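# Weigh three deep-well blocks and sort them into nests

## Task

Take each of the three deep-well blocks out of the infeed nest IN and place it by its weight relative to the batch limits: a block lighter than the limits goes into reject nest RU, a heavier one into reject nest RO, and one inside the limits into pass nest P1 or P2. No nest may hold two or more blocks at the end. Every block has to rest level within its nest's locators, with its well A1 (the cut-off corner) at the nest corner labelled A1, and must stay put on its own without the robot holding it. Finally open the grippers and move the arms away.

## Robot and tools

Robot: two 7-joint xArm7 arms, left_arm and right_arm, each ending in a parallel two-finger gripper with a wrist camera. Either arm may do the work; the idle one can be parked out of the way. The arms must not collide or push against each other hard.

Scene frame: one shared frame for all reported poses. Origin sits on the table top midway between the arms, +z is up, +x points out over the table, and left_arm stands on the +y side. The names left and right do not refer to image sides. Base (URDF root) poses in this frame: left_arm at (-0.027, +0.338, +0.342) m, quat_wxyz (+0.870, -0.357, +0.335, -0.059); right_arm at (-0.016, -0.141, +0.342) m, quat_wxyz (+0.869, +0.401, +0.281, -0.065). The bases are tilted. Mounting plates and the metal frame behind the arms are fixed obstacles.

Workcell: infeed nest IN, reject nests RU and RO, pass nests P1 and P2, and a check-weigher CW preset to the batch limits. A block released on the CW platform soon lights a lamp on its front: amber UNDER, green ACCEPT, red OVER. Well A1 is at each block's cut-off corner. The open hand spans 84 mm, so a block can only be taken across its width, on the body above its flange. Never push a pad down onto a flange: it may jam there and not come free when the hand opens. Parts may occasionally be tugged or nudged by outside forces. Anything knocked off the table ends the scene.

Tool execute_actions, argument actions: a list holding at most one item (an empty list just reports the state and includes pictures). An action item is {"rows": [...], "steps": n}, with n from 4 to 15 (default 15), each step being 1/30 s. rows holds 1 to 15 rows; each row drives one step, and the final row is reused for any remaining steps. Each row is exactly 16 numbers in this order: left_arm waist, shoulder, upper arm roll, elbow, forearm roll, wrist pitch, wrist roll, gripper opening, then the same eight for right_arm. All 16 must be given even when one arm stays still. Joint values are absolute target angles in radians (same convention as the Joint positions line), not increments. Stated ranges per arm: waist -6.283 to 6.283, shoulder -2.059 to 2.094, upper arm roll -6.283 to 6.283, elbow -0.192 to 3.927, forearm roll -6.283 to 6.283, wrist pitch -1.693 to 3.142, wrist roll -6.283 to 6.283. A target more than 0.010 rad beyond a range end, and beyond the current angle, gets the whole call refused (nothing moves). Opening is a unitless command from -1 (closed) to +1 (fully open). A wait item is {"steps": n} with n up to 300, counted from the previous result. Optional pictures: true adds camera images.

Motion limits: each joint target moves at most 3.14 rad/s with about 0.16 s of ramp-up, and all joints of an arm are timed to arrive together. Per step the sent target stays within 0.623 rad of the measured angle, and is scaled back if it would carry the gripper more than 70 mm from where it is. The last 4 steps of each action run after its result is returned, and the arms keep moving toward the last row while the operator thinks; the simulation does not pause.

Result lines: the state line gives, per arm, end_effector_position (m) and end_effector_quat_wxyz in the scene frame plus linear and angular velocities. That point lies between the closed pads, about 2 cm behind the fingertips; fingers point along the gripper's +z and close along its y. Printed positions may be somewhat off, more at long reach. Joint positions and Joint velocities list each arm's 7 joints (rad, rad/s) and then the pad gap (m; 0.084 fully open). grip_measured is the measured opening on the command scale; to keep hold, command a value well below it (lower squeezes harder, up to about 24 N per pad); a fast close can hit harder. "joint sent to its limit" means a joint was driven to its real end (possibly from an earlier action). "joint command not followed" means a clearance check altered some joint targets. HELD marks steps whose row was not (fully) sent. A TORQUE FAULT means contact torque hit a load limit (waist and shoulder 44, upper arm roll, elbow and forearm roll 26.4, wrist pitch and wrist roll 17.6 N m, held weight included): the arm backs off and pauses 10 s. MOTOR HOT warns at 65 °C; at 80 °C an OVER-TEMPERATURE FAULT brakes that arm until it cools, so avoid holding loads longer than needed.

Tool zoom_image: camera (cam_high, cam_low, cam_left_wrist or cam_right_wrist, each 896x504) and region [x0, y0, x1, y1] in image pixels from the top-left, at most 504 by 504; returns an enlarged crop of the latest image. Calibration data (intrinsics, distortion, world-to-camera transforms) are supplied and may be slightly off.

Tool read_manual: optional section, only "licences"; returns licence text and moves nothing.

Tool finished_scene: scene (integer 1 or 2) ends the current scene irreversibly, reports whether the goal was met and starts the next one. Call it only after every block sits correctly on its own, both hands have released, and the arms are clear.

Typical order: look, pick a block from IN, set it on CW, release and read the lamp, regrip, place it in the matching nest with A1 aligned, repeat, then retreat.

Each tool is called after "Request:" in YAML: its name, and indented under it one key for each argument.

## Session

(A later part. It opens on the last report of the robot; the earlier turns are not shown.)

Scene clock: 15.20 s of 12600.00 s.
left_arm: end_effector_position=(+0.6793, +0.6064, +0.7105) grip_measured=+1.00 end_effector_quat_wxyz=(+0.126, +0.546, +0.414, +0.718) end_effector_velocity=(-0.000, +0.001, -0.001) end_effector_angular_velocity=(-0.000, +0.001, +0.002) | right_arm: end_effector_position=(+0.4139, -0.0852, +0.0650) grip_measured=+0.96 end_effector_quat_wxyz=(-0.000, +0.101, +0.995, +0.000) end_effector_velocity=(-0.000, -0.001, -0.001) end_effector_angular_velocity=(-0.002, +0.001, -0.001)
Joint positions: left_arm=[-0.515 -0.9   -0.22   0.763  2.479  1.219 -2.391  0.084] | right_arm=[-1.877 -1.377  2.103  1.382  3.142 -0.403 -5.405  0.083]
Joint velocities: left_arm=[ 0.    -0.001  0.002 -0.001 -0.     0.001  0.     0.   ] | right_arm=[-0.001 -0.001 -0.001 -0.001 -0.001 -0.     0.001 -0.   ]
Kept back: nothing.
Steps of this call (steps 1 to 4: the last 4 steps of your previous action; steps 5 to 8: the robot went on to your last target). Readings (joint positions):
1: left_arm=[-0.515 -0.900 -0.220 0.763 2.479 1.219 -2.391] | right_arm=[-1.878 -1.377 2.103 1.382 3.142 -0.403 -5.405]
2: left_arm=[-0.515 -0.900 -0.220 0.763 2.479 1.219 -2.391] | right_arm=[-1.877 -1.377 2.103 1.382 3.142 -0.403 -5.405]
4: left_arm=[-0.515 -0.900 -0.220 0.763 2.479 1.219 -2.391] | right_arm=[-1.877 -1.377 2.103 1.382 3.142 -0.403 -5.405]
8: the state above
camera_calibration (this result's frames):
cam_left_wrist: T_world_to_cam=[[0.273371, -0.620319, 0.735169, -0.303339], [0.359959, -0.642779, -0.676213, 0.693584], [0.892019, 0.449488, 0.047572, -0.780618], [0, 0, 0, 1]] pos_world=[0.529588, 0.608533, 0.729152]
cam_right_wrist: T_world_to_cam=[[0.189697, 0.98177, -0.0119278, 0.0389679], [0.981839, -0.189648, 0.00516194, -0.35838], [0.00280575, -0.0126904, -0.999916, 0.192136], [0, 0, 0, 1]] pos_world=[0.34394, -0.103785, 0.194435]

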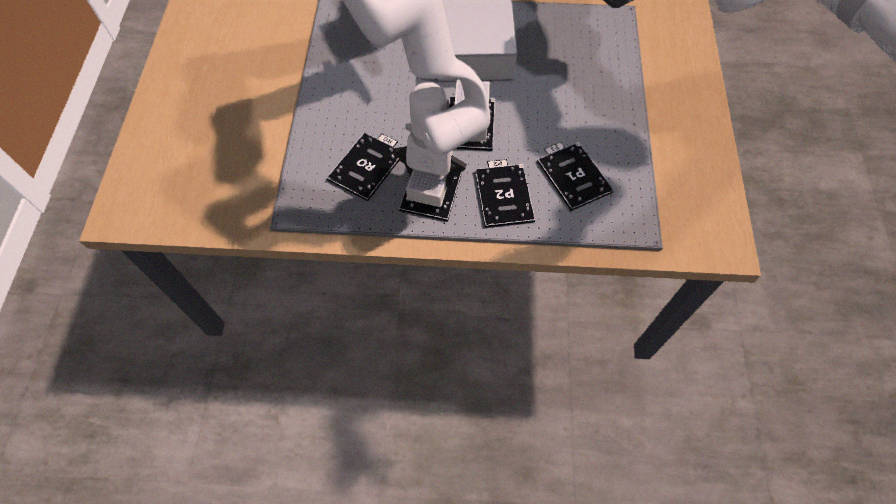

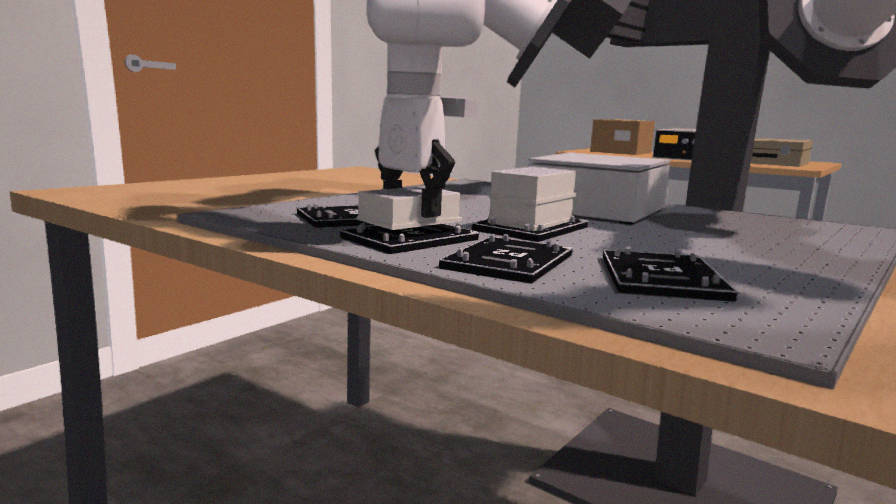

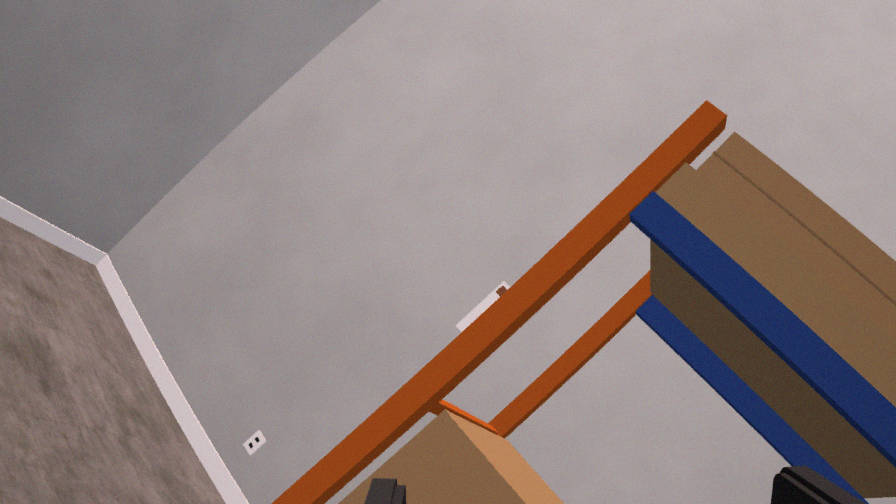

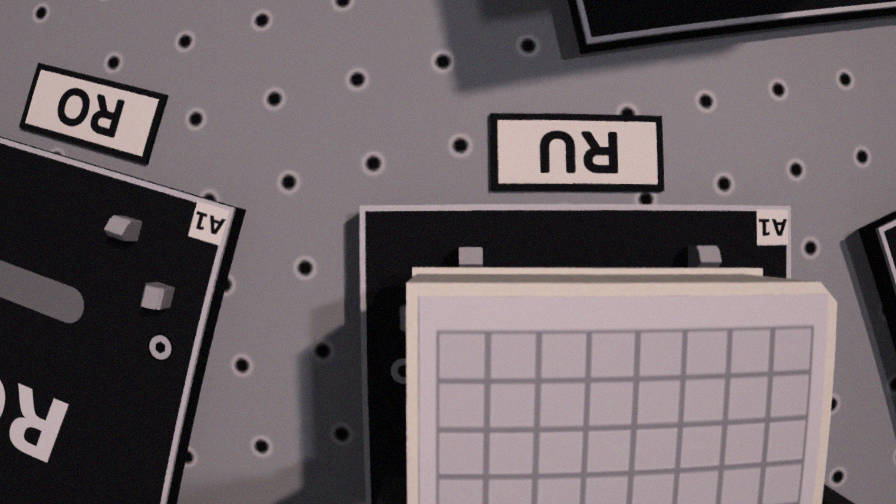

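Request:
execute_actions:
  actions:
    - {"rows":[[-0.515,-0.9,-0.22,0.763,2.479,1.219,-2.391,1,-1.8791,-1.3797,2.1041,1.3884,3.1416,-0.407,-5.404,0.4],[-0.515,-0.9,-0.22,0.763,2.479,1.219,-2.391,1,-1.8791,-1.3797,2.1041,1.3884,3.1416,-0.407,-5.404,0.4],[-0.515,-0.9,-0.22,0.763,2.479,1.219,-2.391,1,-1.8791,-1.3797,2.1041,1.3884,3.1416,-0.407,-5.404,0.4],[-0.515,-0.9,-0.22,0.763,2.479,1.219,-2.391,1,-1.884,-1.3826,2.105,1.3918,3.1416,-0.4047,-5.404,0.4],[-0.515,-0.9,-0.22,0.763,2.479,1.219,-2.391,1,-1.8889,-1.3854,2.1059,1.3952,3.1416,-0.4024,-5.404,0.4],[-0.515,-0.9,-0.22,0.763,2.479,1.219,-2.391,1,-1.8938,-1.3883,2.1068,1.3987,3.1416,-0.4002,-5.404,0.4],[-0.515,-0.9,-0.22,0.763,2.479,1.219,-2.391,1,-1.8987,-1.3911,2.1077,1.4021,3.1416,-0.3979,-5.404,0.4],[-0.515,-0.9,-0.22,0.763,2.479,1.219,-2.391,1,-1.9036,-1.394,2.1086,1.4055,3.1416,-0.3956,-5.404,0.4],[-0.515,-0.9,-0.22,0.763,2.479,1.219,-2.391,1,-1.9085,-1.3969,2.1095,1.4089,3.1416,-0.3933,-5.404,0.4],[-0.515,-0.9,-0.22,0.763,2.479,1.219,-2.391,1,-1.9134,-1.3997,2.1104,1.4123,3.1416,-0.391,-5.404,0.4]],"steps":15}

Request:
execute_actions:
  actions:
    - {"steps":8}
  pictures: true

Scene clock: 16.73 s of 12600.00 s.
left_arm: end_effector_position=(+0.6793, +0.6064, +0.7105) grip_measured=+1.00 end_effector_quat_wxyz=(+0.126, +0.546, +0.414, +0.718) end_effector_velocity=(-0.000, -0.000, +0.001) end_effector_angular_velocity=(+0.000, -0.001, -0.000) | right_arm: end_effector_position=(+0.4154, -0.0827, +0.0539) grip_measured=+0.96 end_effector_quat_wxyz=(+0.001, +0.101, +0.995, +0.001) end_effector_velocity=(-0.002, +0.001, -0.049) end_effector_angular_velocity=(-0.001, +0.003, +0.005)
Joint positions: left_arm=[-0.515 -0.9   -0.22   0.763  2.479  1.219 -2.391  0.084] | right_arm=[-1.907 -1.396  2.11   1.409  3.142 -0.393 -5.404  0.083]
Joint velocities: left_arm=[ 0.    -0.    -0.001 -0.     0.    -0.     0.     0.   ] | right_arm=[-0.12  -0.075  0.024  0.085 -0.     0.051  0.     0.   ]
Steps of this call (steps 1 to 15: the robot went on to your last target; steps 16 to 35: nothing new was sent; steps 36 to 46: the first 11 steps of this action). Readings (joint positions):
36: left_arm=[-0.515 -0.900 -0.220 0.763 2.479 1.219 -2.391] | right_arm=[-1.877 -1.377 2.103 1.382 3.142 -0.404 -5.405]
37: left_arm=[-0.515 -0.900 -0.220 0.763 2.479 1.219 -2.391] | right_arm=[-1.878 -1.378 2.103 1.384 3.142 -0.405 -5.405]
39: left_arm=[-0.515 -0.900 -0.220 0.763 2.479 1.219 -2.391] | right_arm=[-1.879 -1.379 2.104 1.388 3.142 -0.406 -5.404]
43: left_arm=[-0.515 -0.900 -0.220 0.763 2.479 1.219 -2.391] | right_arm=[-1.893 -1.388 2.107 1.399 3.142 -0.400 -5.404]
46: the state above

Scene clock: 17.00 s of 12600.00 s.
left_arm: end_effector_position=(+0.6793, +0.6064, +0.7105) grip_measured=+1.00 end_effector_quat_wxyz=(+0.126, +0.546, +0.414, +0.718) end_effector_velocity=(-0.000, +0.001, -0.000) end_effector_angular_velocity=(-0.001, -0.000, +0.001) | right_arm: end_effector_position=(+0.4153, -0.0829, +0.0513) grip_measured=+0.96 end_effector_quat_wxyz=(+0.001, +0.101, +0.995, +0.001) end_effector_velocity=(-0.001, -0.000, -0.001) end_effector_angular_velocity=(-0.001, +0.002, -0.001)
Joint positions: left_arm=[-0.515 -0.9   -0.22   0.763  2.479  1.219 -2.391  0.084] | right_arm=[-1.913 -1.399  2.111  1.413  3.142 -0.39  -5.404  0.083]
Joint velocities: left_arm=[ 0.    -0.002  0.001 -0.    -0.    -0.001  0.     0.   ] | right_arm=[-0.001 -0.     0.001 -0.001  0.001 -0.001  0.001  0.   ]
Kept back: nothing.
Steps of this call (steps 1 to 4: the last 4 steps of your previous action; steps 5 to 8: the robot went on to your last target). Readings (joint positions):
1: left_arm=[-0.515 -0.900 -0.220 0.763 2.479 1.219 -2.391] | right_arm=[-1.910 -1.398 2.110 1.411 3.142 -0.392 -5.404]
2: left_arm=[-0.515 -0.900 -0.220 0.763 2.479 1.219 -2.391] | right_arm=[-1.912 -1.399 2.111 1.413 3.142 -0.391 -5.404]
4: left_arm=[-0.515 -0.900 -0.220 0.763 2.479 1.219 -2.391] | right_arm=[-1.913 -1.400 2.111 1.413 3.142 -0.390 -5.404]
8: the state above
camera_calibration (this result's frames):
cam_left_wrist: T_world_to_cam=[[0.273371, -0.620319, 0.735169, -0.303339], [0.359959, -0.642779, -0.676213, 0.693584], [0.892019, 0.449488, 0.0475719, -0.780618], [0, 0, 0, 1]] pos_world=[0.529588, 0.608533, 0.729152]
cam_right_wrist: T_world_to_cam=[[0.189216, 0.981888, -0.00967375, 0.0364127], [0.981925, -0.189159, 0.00650793, -0.359285], [0.00456018, -0.0107303, -0.999932, 0.177904], [0, 0, 0, 1]] pos_world=[0.34509, -0.101806, 0.180582]

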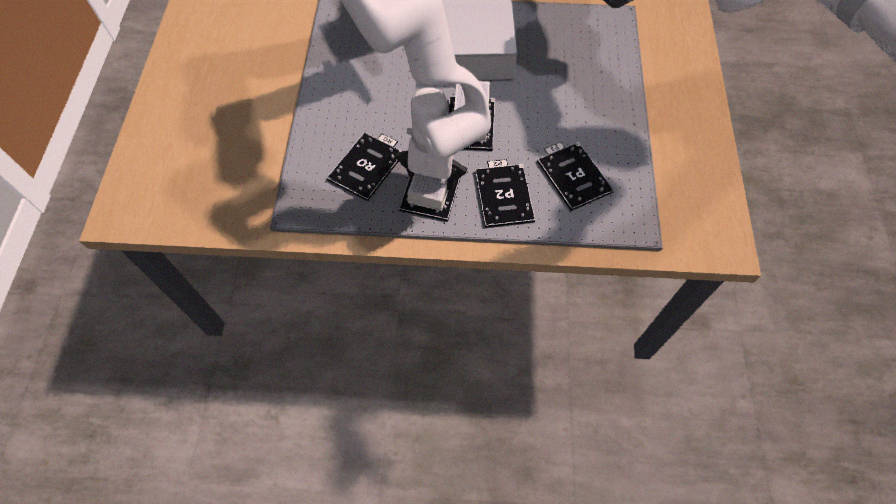

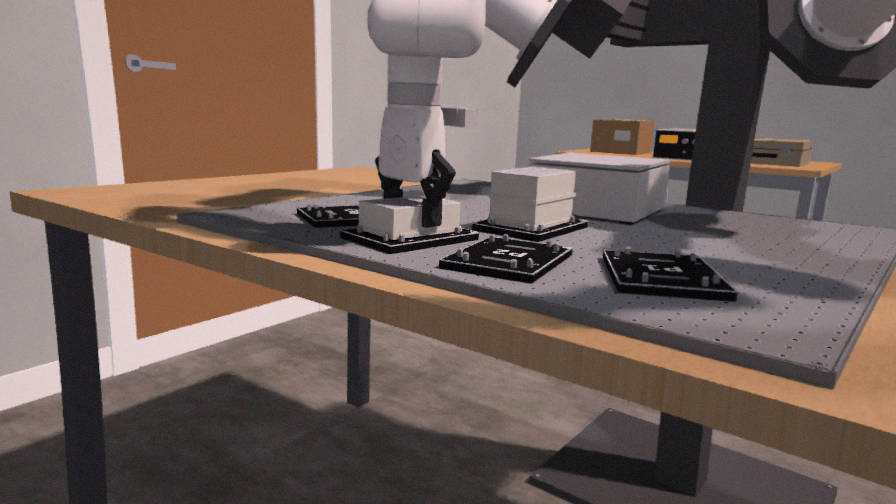

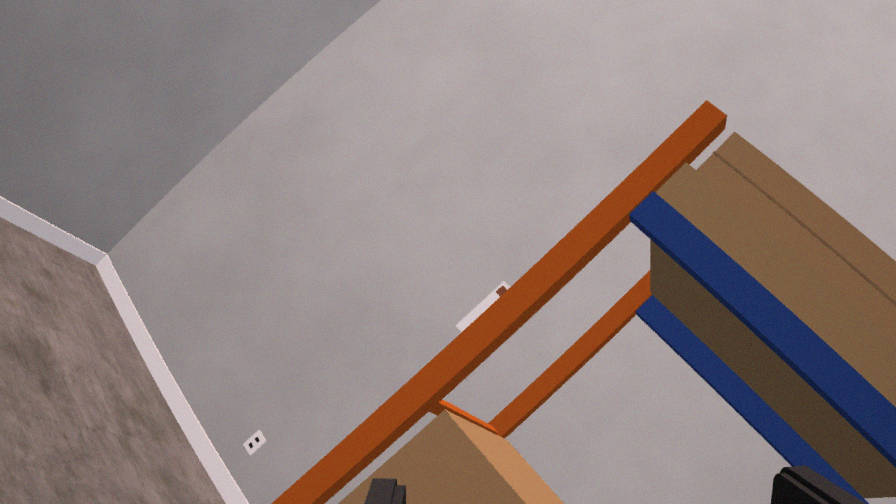

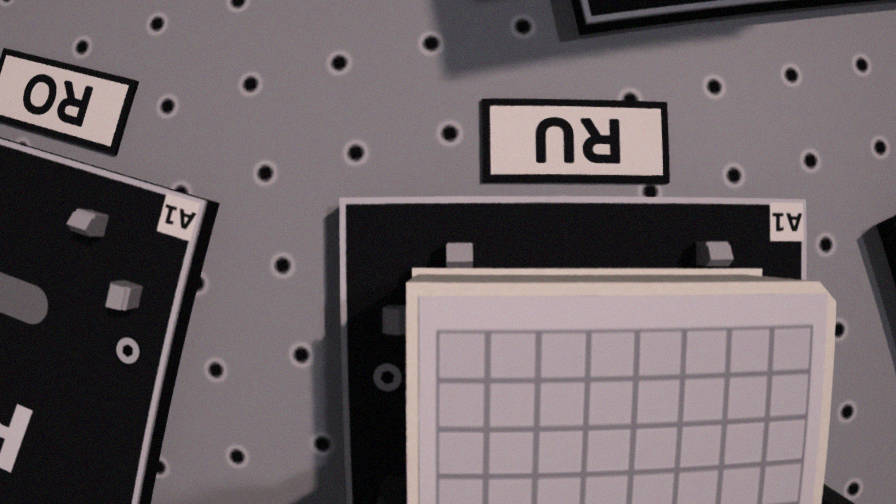

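Request:
execute_actions:
  actions:
    - {"rows":[[-0.515,-0.9,-0.22,0.763,2.479,1.219,-2.391,1,-1.913,-1.3985,2.1098,1.4102,3.1416,-0.3898,-5.405,0.4],[-0.515,-0.9,-0.22,0.763,2.479,1.219,-2.391,1,-1.913,-1.3985,2.1098,1.4102,3.1416,-0.3898,-5.405,0.4],[-0.515,-0.9,-0.22,0.763,2.479,1.219,-2.391,1,-1.916,-1.4003,2.1104,1.4123,3.1416,-0.3884,-5.405,0.4],[-0.515,-0.9,-0.22,0.763,2.479,1.219,-2.391,1,-1.9191,-1.4021,2.1109,1.4145,3.1416,-0.387,-5.405,0.4]],"steps":12}

Request:
execute_actions:
  actions:
    - {"rows":[[-0.515,-0.9,-0.22,0.763,2.479,1.219,-2.391,1,-1.9191,-1.4021,2.1109,1.4145,3.1416,-0.387,-5.405,1]],"steps":14}
  pictures: true

Scene clock: 17.47 s of 12600.00 s.
left_arm: end_effector_position=(+0.6793, +0.6064, +0.7105) grip_measured=+1.00 end_effector_quat_wxyz=(+0.126, +0.546, +0.414, +0.718) end_effector_velocity=(-0.000, +0.000, +0.000) end_effector_angular_velocity=(+0.000, -0.001, +0.001) | right_arm: end_effector_position=(+0.4152, -0.0833, +0.0494) grip_measured=+0.96 end_effector_quat_wxyz=(+0.000, +0.101, +0.995, +0.001) end_effector_velocity=(-0.000, -0.000, -0.000) end_effector_angular_velocity=(-0.002, +0.003, -0.001)
Joint positions: left_arm=[-0.515 -0.9   -0.22   0.763  2.479  1.219 -2.391  0.084] | right_arm=[-1.918 -1.401  2.111  1.415  3.142 -0.388 -5.405  0.083]
Joint velocities: left_arm=[ 0.    -0.    -0.001 -0.    -0.     0.001 -0.     0.   ] | right_arm=[-0.002 -0.001 -0.     0.004  0.001 -0.005 -0.    -0.   ]
Steps of this call (steps 1 to 6: the robot went on to your last target; steps 7 to 14: the first 8 steps of this action). Readings (joint positions):
7: left_arm=[-0.515 -0.900 -0.220 0.763 2.479 1.219 -2.391] | right_arm=[-1.913 -1.399 2.111 1.413 3.142 -0.390 -5.404]
8: left_arm=[-0.515 -0.900 -0.220 0.763 2.479 1.219 -2.391] | right_arm=[-1.913 -1.399 2.111 1.412 3.142 -0.390 -5.404]
10: left_arm=[-0.515 -0.900 -0.220 0.763 2.479 1.219 -2.391] | right_arm=[-1.914 -1.399 2.111 1.412 3.142 -0.389 -5.405]
14: the state above

Scene clock: 17.93 s of 12600.00 s.
left_arm: end_effector_position=(+0.6793, +0.6064, +0.7105) grip_measured=+1.00 end_effector_quat_wxyz=(+0.126, +0.546, +0.414, +0.718) end_effector_velocity=(-0.000, -0.001, +0.001) end_effector_angular_velocity=(+0.000, -0.002, -0.002) | right_arm: end_effector_position=(+0.4143, -0.0842, +0.0482) grip_measured=+1.00 end_effector_quat_wxyz=(-0.000, +0.101, +0.995, +0.000) end_effector_velocity=(+0.000, -0.000, +0.001) end_effector_angular_velocity=(-0.002, +0.001, +0.003)
Joint positions: left_arm=[-0.515 -0.9   -0.22   0.763  2.479  1.219 -2.391  0.084] | right_arm=[-1.92  -1.402  2.111  1.414  3.142 -0.386 -5.405  0.084]
Joint velocities: left_arm=[ 0.     0.    -0.003  0.    -0.    -0.001 -0.     0.   ] | right_arm=[ 0.002  0.001 -0.001  0.001 -0.002 -0.004 -0.002  0.   ]
Steps of this call (steps 1 to 4: the last 4 steps of your previous action; steps 5 to 14: the first 10 steps of this action). Readings (joint positions):
5: left_arm=[-0.515 -0.900 -0.220 0.763 2.479 1.219 -2.391] | right_arm=[-1.918 -1.401 2.111 1.415 3.142 -0.388 -5.405]
6: left_arm=[-0.515 -0.900 -0.220 0.763 2.479 1.219 -2.391] | right_arm=[-1.918 -1.401 2.111 1.415 3.142 -0.388 -5.405]
8: left_arm=[-0.515 -0.900 -0.220 0.763 2.479 1.219 -2.391] | right_arm=[-1.919 -1.402 2.111 1.414 3.142 -0.387 -5.405]
12: left_arm=[-0.515 -0.900 -0.220 0.763 2.479 1.219 -2.391] | right_arm=[-1.920 -1.402 2.111 1.414 3.142 -0.386 -5.405]
14: the state above
camera_calibration (this result's frames):
cam_left_wrist: T_world_to_cam=[[0.273371, -0.620319, 0.735169, -0.303339], [0.359959, -0.642779, -0.676213, 0.693584], [0.892019, 0.449488, 0.0475722, -0.780618], [0, 0, 0, 1]] pos_world=[0.529588, 0.608533, 0.729152]
cam_right_wrist: T_world_to_cam=[[0.189861, 0.981747, -0.0112185, 0.0375851], [0.981807, -0.189814, 0.0051016, -0.358533], [0.00287905, -0.011983, -0.999924, 0.175345], [0, 0, 0, 1]] pos_world=[0.344369, -0.102852, 0.177583]

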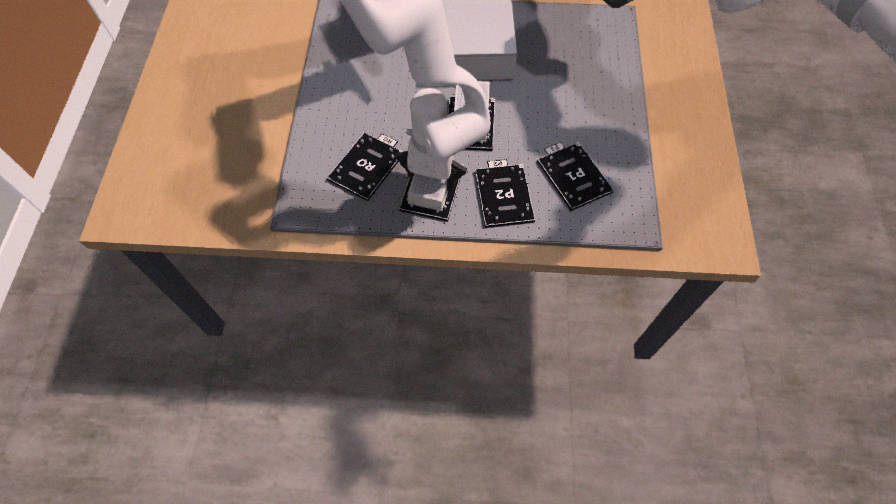

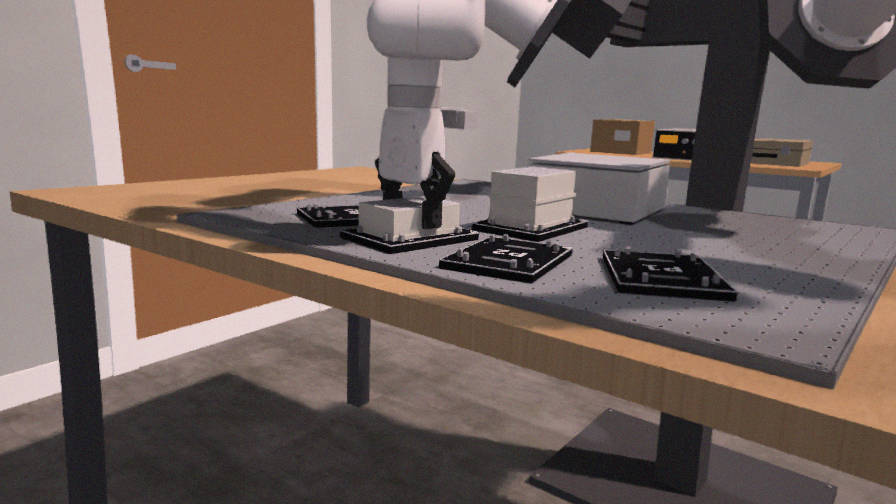

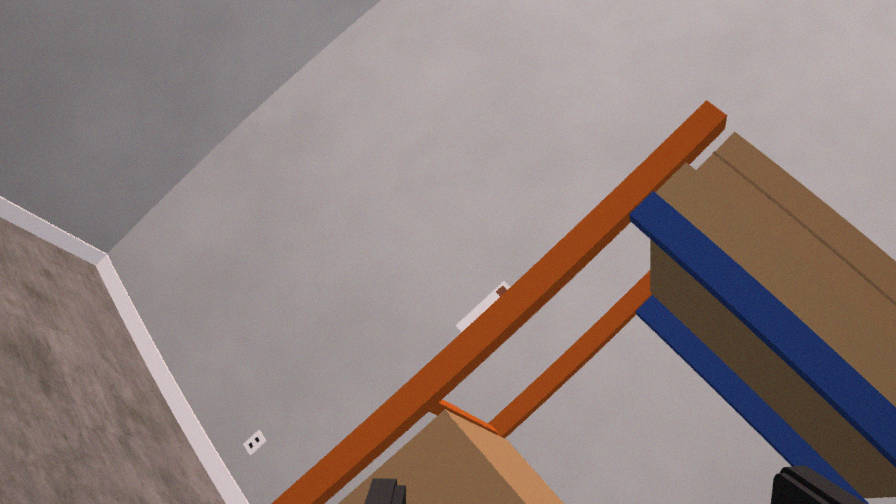

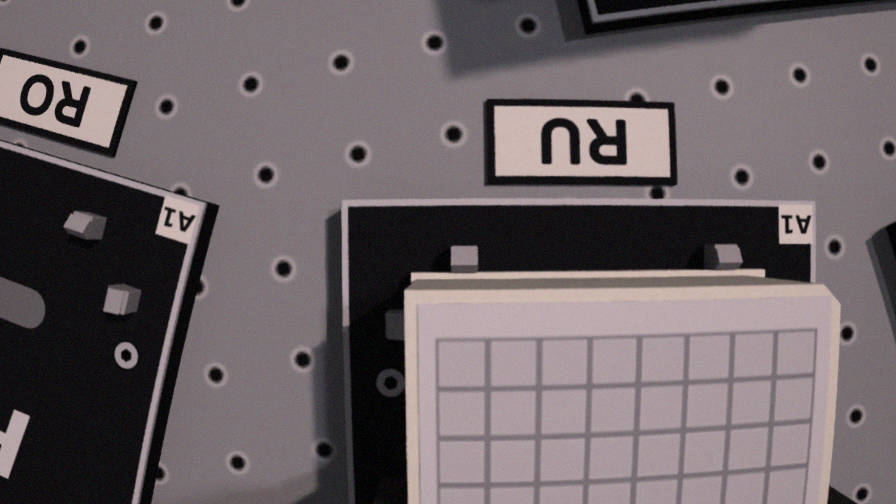

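Request:
execute_actions:
  actions:
    - {"rows":[[-0.515,-0.9,-0.22,0.763,2.479,1.219,-2.391,1,-1.912,-1.398,2.1096,1.4094,3.1416,-0.39,-5.405,1],[-0.515,-0.9,-0.22,0.763,2.479,1.219,-2.391,1,-1.902,-1.392,2.1078,1.4025,3.1416,-0.395,-5.405,1],[-0.515,-0.9,-0.22,0.763,2.479,1.219,-2.391,1,-1.89,-1.385,2.1055,1.394,3.1416,-0.4007,-5.405,1],[-0.515,-0.9,-0.22,0.763,2.479,1.219,-2.391,1,-1.87,-1.3735,2.102,1.3803,3.1416,-0.41,-5.405,1],[-0.515,-0.9,-0.22,0.763,2.479,1.219,-2.391,1,-1.845,-1.36,2.096,1.366,3.1416,-0.423,-5.405,1],[-0.515,-0.9,-0.22,0.763,2.479,1.219,-2.391,1,-1.82,-1.347,2.09,1.353,3.1416,-0.438,-5.405,1],[-0.515,-0.9,-0.22,0.763,2.479,1.219,-2.391,1,-1.79,-1.33,2.082,1.339,3.1416,-0.456,-5.405,1],[-0.515,-0.9,-0.22,0.763,2.479,1.219,-2.391,1,-1.61,-1.236,2.032,1.262,3.1416,-0.578,-5.405,1]],"steps":15}

Request:
execute_actions:
  actions:
    - {"rows":[[-0.515,-0.9,-0.22,0.763,2.479,1.219,-2.391,1,-1.347,-1.478,2.44,1.0734,3.1416,-0.445,-5.017,1]],"steps":15}

Request:
execute_actions:
  actions:
    - {"rows":[[-0.515,-0.9,-0.22,0.763,2.479,1.219,-2.391,1,-1.4157,-1.5629,2.4427,1.1078,3.1416,-0.3705,-5.017,1]],"steps":15}
  pictures: true

Scene clock: 18.77 s of 12600.00 s.
left_arm: end_effector_position=(+0.6793, +0.6064, +0.7105) grip_measured=+1.00 end_effector_quat_wxyz=(+0.126, +0.546, +0.414, +0.718) end_effector_velocity=(+0.000, -0.000, +0.000) end_effector_angular_velocity=(+0.000, -0.000, -0.001) | right_arm: end_effector_position=(+0.4160, -0.0889, +0.1316) grip_measured=+1.00 end_effector_quat_wxyz=(-0.001, +0.103, +0.995, -0.006) end_effector_velocity=(+0.046, +0.052, +0.561) end_effector_angular_velocity=(+0.134, -0.124, -0.001)
Joint positions: left_arm=[-0.515 -0.9   -0.22   0.763  2.479  1.219 -2.391  0.084] | right_arm=[-1.722 -1.294  2.059  1.305  3.141 -0.508 -5.405  0.084]
Joint velocities: left_arm=[-0.  0. -0.  0.  0. -0.  0.  0.] | right_arm=[ 1.285  0.681 -0.332 -0.441 -0.    -0.789 -0.     0.   ]
Steps of this call (steps 1 to 4: the last 4 steps of your previous action; steps 5 to 14: the robot went on to your last target; steps 15 to 25: the first 11 steps of this action). Readings (joint positions):
15: left_arm=[-0.515 -0.900 -0.220 0.763 2.479 1.219 -2.391] | right_arm=[-1.919 -1.402 2.111 1.414 3.142 -0.387 -5.405]
16: left_arm=[-0.515 -0.900 -0.220 0.763 2.479 1.219 -2.391] | right_arm=[-1.917 -1.401 2.111 1.412 3.142 -0.388 -5.405]
18: left_arm=[-0.515 -0.900 -0.220 0.763 2.479 1.219 -2.391] | right_arm=[-1.903 -1.393 2.107 1.402 3.142 -0.395 -5.405]
22: left_arm=[-0.515 -0.900 -0.220 0.763 2.479 1.219 -2.391] | right_arm=[-1.835 -1.354 2.090 1.355 3.141 -0.434 -5.405]
25: the state above

Scene clock: 19.27 s of 12600.00 s.
left_arm: end_effector_position=(+0.6793, +0.6064, +0.7105) grip_measured=+1.00 end_effector_quat_wxyz=(+0.126, +0.546, +0.414, +0.718) end_effector_velocity=(-0.000, +0.001, -0.000) end_effector_angular_velocity=(-0.000, +0.000, +0.003) | right_arm: end_effector_position=(+0.2667, -0.0024, +0.1692) grip_measured=+1.00 end_effector_quat_wxyz=(-0.002, +0.030, +1.000, +0.008) end_effector_velocity=(-0.539, +0.114, -0.067) end_effector_angular_velocity=(-0.086, +0.004, +0.491)
Joint positions: left_arm=[-0.515 -0.9   -0.22   0.763  2.479  1.219 -2.391  0.084] | right_arm=[-1.421 -1.413  2.33   1.126  3.142 -0.48  -5.124  0.084]
Joint velocities: left_arm=[ 0.    -0.001  0.001 -0.    -0.     0.002  0.     0.   ] | right_arm=[ 0.681 -0.608  1.043 -0.476  0.003  0.322  0.969  0.   ]
Steps of this call (steps 1 to 4: the last 4 steps of your previous action; steps 5 to 15: the first 11 steps of this action). Readings (joint positions):
5: left_arm=[-0.515 -0.900 -0.220 0.763 2.479 1.219 -2.391] | right_arm=[-1.607 -1.235 2.034 1.267 3.142 -0.576 -5.404]
6: left_arm=[-0.515 -0.900 -0.220 0.763 2.479 1.219 -2.391] | right_arm=[-1.603 -1.240 2.038 1.260 3.141 -0.572 -5.393]
8: left_arm=[-0.515 -0.900 -0.220 0.763 2.479 1.219 -2.391] | right_arm=[-1.572 -1.274 2.088 1.231 3.139 -0.552 -5.337]
12: left_arm=[-0.515 -0.900 -0.220 0.763 2.479 1.219 -2.391] | right_arm=[-1.486 -1.354 2.230 1.173 3.142 -0.512 -5.218]
15: the state above

Scene clock: 19.77 s of 12600.00 s.
left_arm: end_effector_position=(+0.6793, +0.6064, +0.7105) grip_measured=+1.00 end_effector_quat_wxyz=(+0.126, +0.546, +0.414, +0.718) end_effector_velocity=(+0.001, -0.000, -0.000) end_effector_angular_velocity=(-0.000, +0.001, -0.000) | right_arm: end_effector_position=(+0.2128, +0.0007, +0.1209) grip_measured=+1.00 end_effector_quat_wxyz=(+0.001, +0.007, +1.000, -0.001) end_effector_velocity=(-0.003, +0.003, -0.002) end_effector_angular_velocity=(+0.009, -0.001, +0.008)
Joint positions: left_arm=[-0.515 -0.9   -0.22   0.763  2.479  1.219 -2.391  0.084] | right_arm=[-1.415 -1.561  2.439  1.107  3.141 -0.373 -5.017  0.084]
Joint velocities: left_arm=[ 0.     0.001  0.001  0.001  0.    -0.001 -0.     0.   ] | right_arm=[ 0.002 -0.004  0.007  0.     0.     0.011 -0.     0.   ]
Steps of this call (steps 1 to 4: the last 4 steps of your previous action; steps 5 to 15: the first 11 steps of this action). Readings (joint positions):
5: left_arm=[-0.515 -0.900 -0.220 0.763 2.479 1.219 -2.391] | right_arm=[-1.349 -1.480 2.444 1.073 3.143 -0.446 -5.023]
6: left_arm=[-0.515 -0.900 -0.220 0.763 2.479 1.219 -2.391] | right_arm=[-1.354 -1.488 2.442 1.078 3.142 -0.437 -5.020]
8: left_arm=[-0.515 -0.900 -0.220 0.763 2.479 1.219 -2.391] | right_arm=[-1.393 -1.532 2.437 1.102 3.141 -0.394 -5.018]
12: left_arm=[-0.515 -0.900 -0.220 0.763 2.479 1.219 -2.391] | right_arm=[-1.416 -1.561 2.438 1.107 3.141 -0.374 -5.017]
15: the state above
camera_calibration (this result's frames):
cam_left_wrist: T_world_to_cam=[[0.273371, -0.620319, 0.735169, -0.303339], [0.359959, -0.64278, -0.676213, 0.693584], [0.892019, 0.449488, 0.0475719, -0.780618], [0, 0, 0, 1]] pos_world=[0.529588, 0.608533, 0.729152]
cam_right_wrist: T_world_to_cam=[[0.00348989, 0.999894, -0.0141348, 0.0333468], [0.999972, -0.00339685, 0.00660056, -0.149056], [0.00655184, -0.0141574, -0.999878, 0.248906], [0, 0, 0, 1]] pos_world=[0.147304, -0.0303257, 0.25033]

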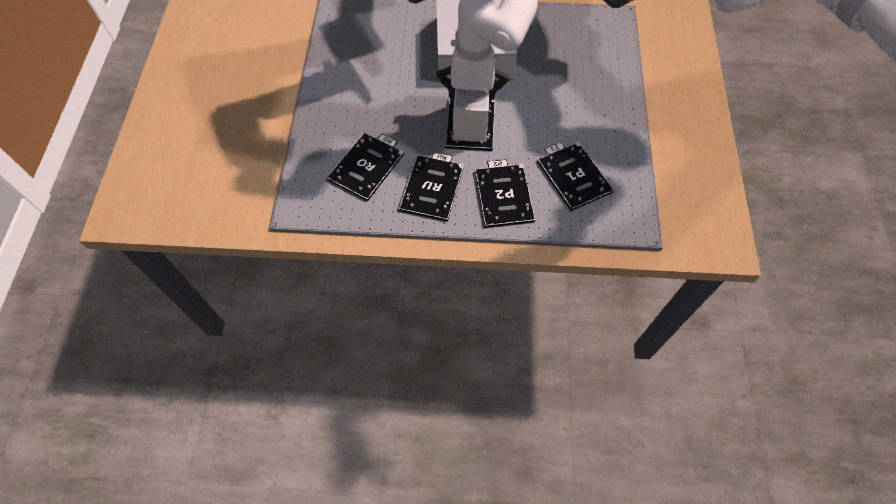

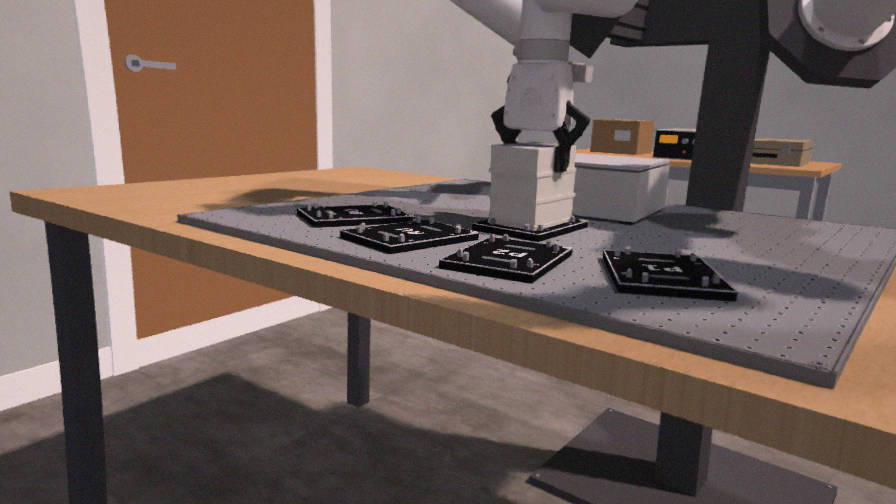

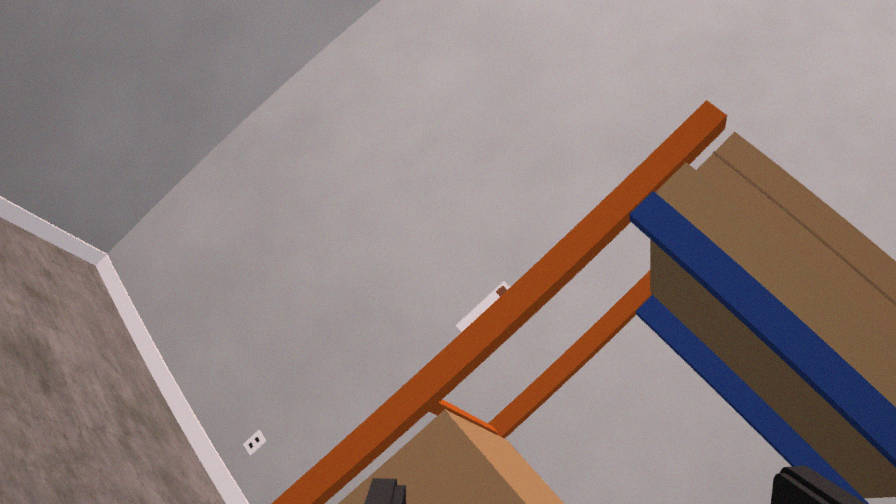

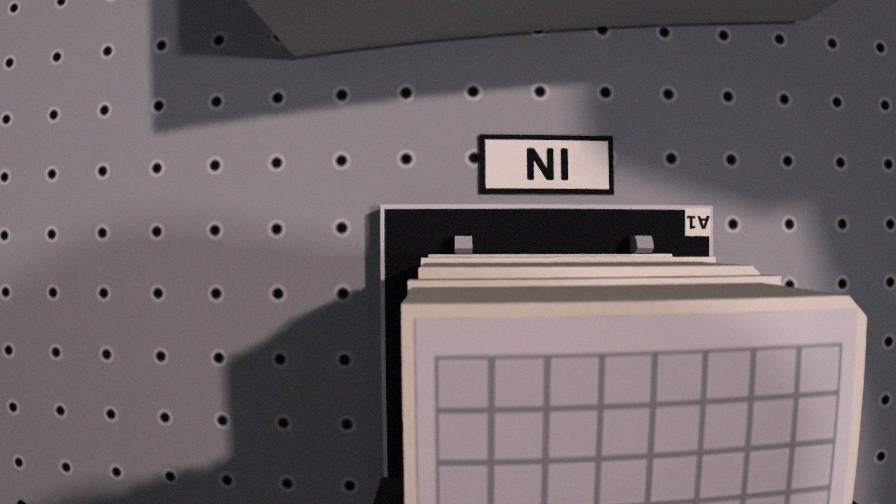

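Request:
execute_actions:
  actions:
    - {"rows":[[-0.515,-0.9,-0.22,0.763,2.479,1.219,-2.391,1,-1.415,-1.562,2.4427,1.1055,3.1416,-0.3693,-5.017,1],[-0.515,-0.9,-0.22,0.763,2.479,1.219,-2.391,1,-1.415,-1.562,2.4427,1.1055,3.1416,-0.3693,-5.017,1],[-0.515,-0.9,-0.22,0.763,2.479,1.219,-2.391,1,-1.411,-1.5575,2.4425,1.1036,3.1416,-0.3733,-5.017,1],[-0.515,-0.9,-0.22,0.763,2.479,1.219,-2.391,1,-1.4075,-1.553,2.4424,1.1018,3.1416,-0.3774,-5.017,1],[-0.515,-0.9,-0.22,0.763,2.479,1.219,-2.391,1,-1.4038,-1.5483,2.4422,1.0999,3.1416,-0.3814,-5.017,1],[-0.515,-0.9,-0.22,0.763,2.479,1.219,-2.391,1,-1.4,-1.5437,2.4421,1.098,3.1416,-0.3855,-5.017,1],[-0.515,-0.9,-0.22,0.763,2.479,1.219,-2.391,1,-1.3963,-1.539,2.442,1.0962,3.1416,-0.3895,-5.017,1],[-0.515,-0.9,-0.22,0.763,2.479,1.219,-2.391,1,-1.3926,-1.5345,2.4418,1.0943,3.1416,-0.3936,-5.017,1]],"steps":15}
  pictures: true

Scene clock: 20.47 s of 12600.00 s.
left_arm: end_effector_position=(+0.6793, +0.6064, +0.7105) grip_measured=+1.00 end_effector_quat_wxyz=(+0.126, +0.546, +0.414, +0.718) end_effector_velocity=(+0.000, -0.000, -0.001) end_effector_angular_velocity=(-0.000, +0.001, -0.002) | right_arm: end_effector_position=(+0.2103, +0.0024, +0.1323) grip_measured=+1.00 end_effector_quat_wxyz=(-0.001, +0.006, +1.000, +0.001) end_effector_velocity=(+0.012, +0.002, +0.022) end_effector_angular_velocity=(+0.004, -0.015, -0.012)
Joint positions: left_arm=[-0.515 -0.9   -0.22   0.763  2.479  1.219 -2.391  0.084] | right_arm=[-1.394 -1.536  2.444  1.095  3.142 -0.39  -5.017  0.084]
Joint velocities: left_arm=[-0.     0.     0.001  0.    -0.    -0.002  0.     0.   ] | right_arm=[ 0.034  0.044 -0.021 -0.006 -0.005 -0.041  0.001  0.   ]
Steps of this call (steps 1 to 4: the last 4 steps of your previous action; steps 5 to 10: the robot went on to your last target; steps 11 to 21: the first 11 steps of this action). Readings (joint positions):
11: left_arm=[-0.515 -0.900 -0.220 0.763 2.479 1.219 -2.391] | right_arm=[-1.415 -1.562 2.441 1.108 3.141 -0.371 -5.017]
12: left_arm=[-0.515 -0.900 -0.220 0.763 2.479 1.219 -2.391] | right_arm=[-1.415 -1.562 2.441 1.107 3.141 -0.371 -5.017]
14: left_arm=[-0.515 -0.900 -0.220 0.763 2.479 1.219 -2.391] | right_arm=[-1.414 -1.560 2.442 1.105 3.141 -0.371 -5.017]
18: left_arm=[-0.515 -0.900 -0.220 0.763 2.479 1.219 -2.391] | right_arm=[-1.403 -1.547 2.446 1.098 3.143 -0.382 -5.017]
21: the state above
camera_calibration (this result's frames):
cam_left_wrist: T_world_to_cam=[[0.273371, -0.620319, 0.735169, -0.303339], [0.359959, -0.64278, -0.676213, 0.693584], [0.892019, 0.449488, 0.0475721, -0.780618], [0, 0, 0, 1]] pos_world=[0.529588, 0.608533, 0.729152]
cam_right_wrist: T_world_to_cam=[[0.000213932, 0.999954, -0.00961373, 0.0318287], [0.999991, -0.000173634, 0.00419233, -0.146343], [0.00419047, -0.00961454, -0.999945, 0.260795], [0, 0, 0, 1]] pos_world=[0.145242, -0.0293452, 0.2617]

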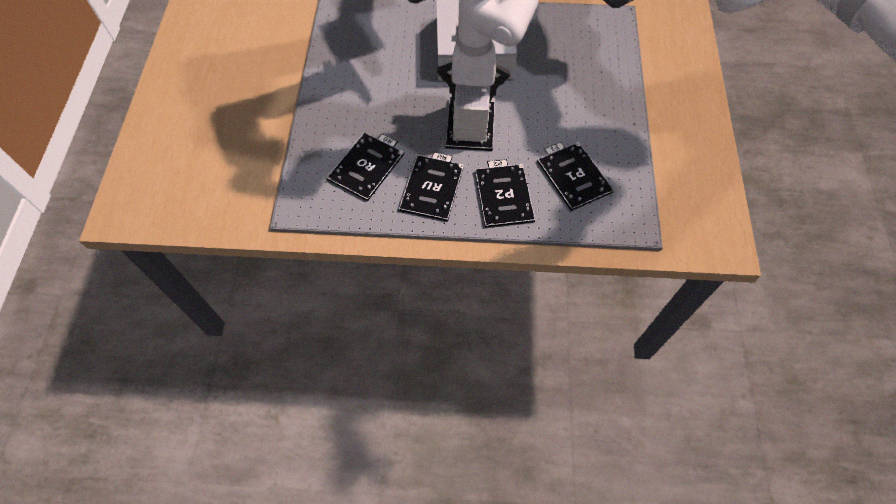

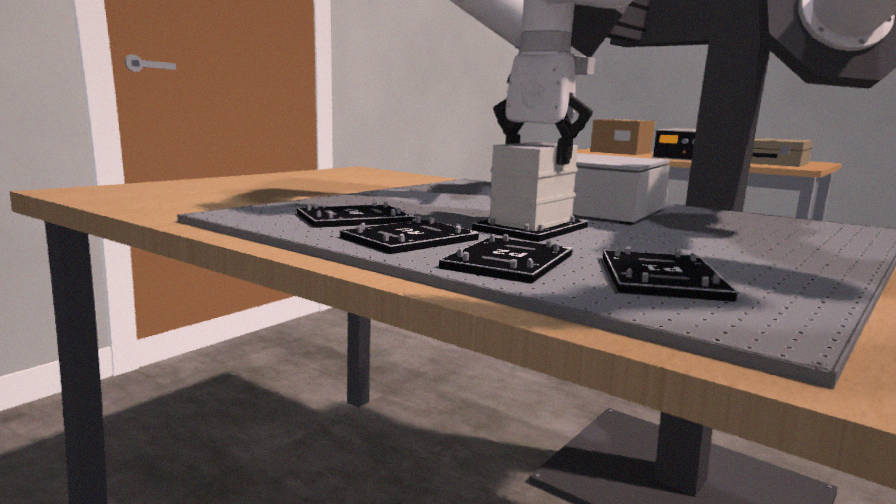

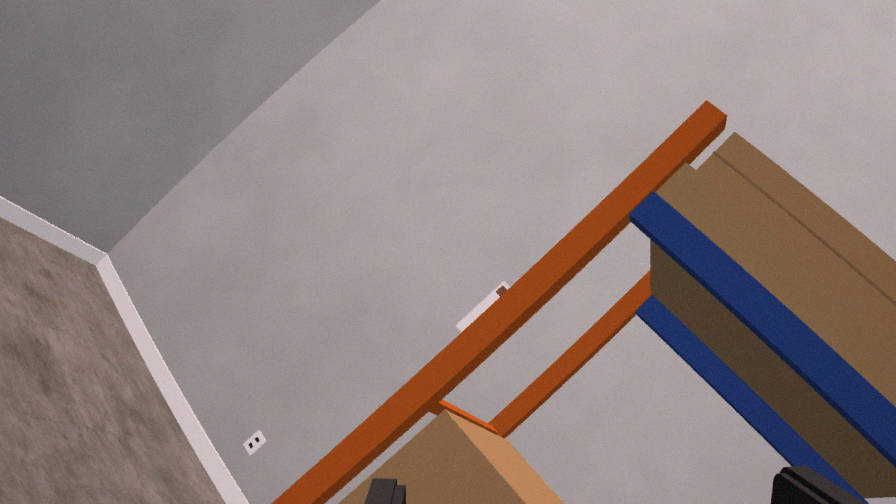

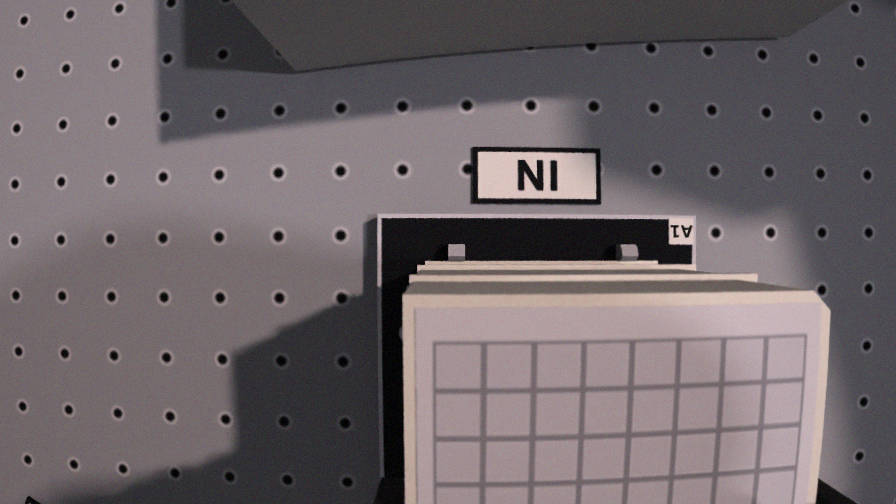

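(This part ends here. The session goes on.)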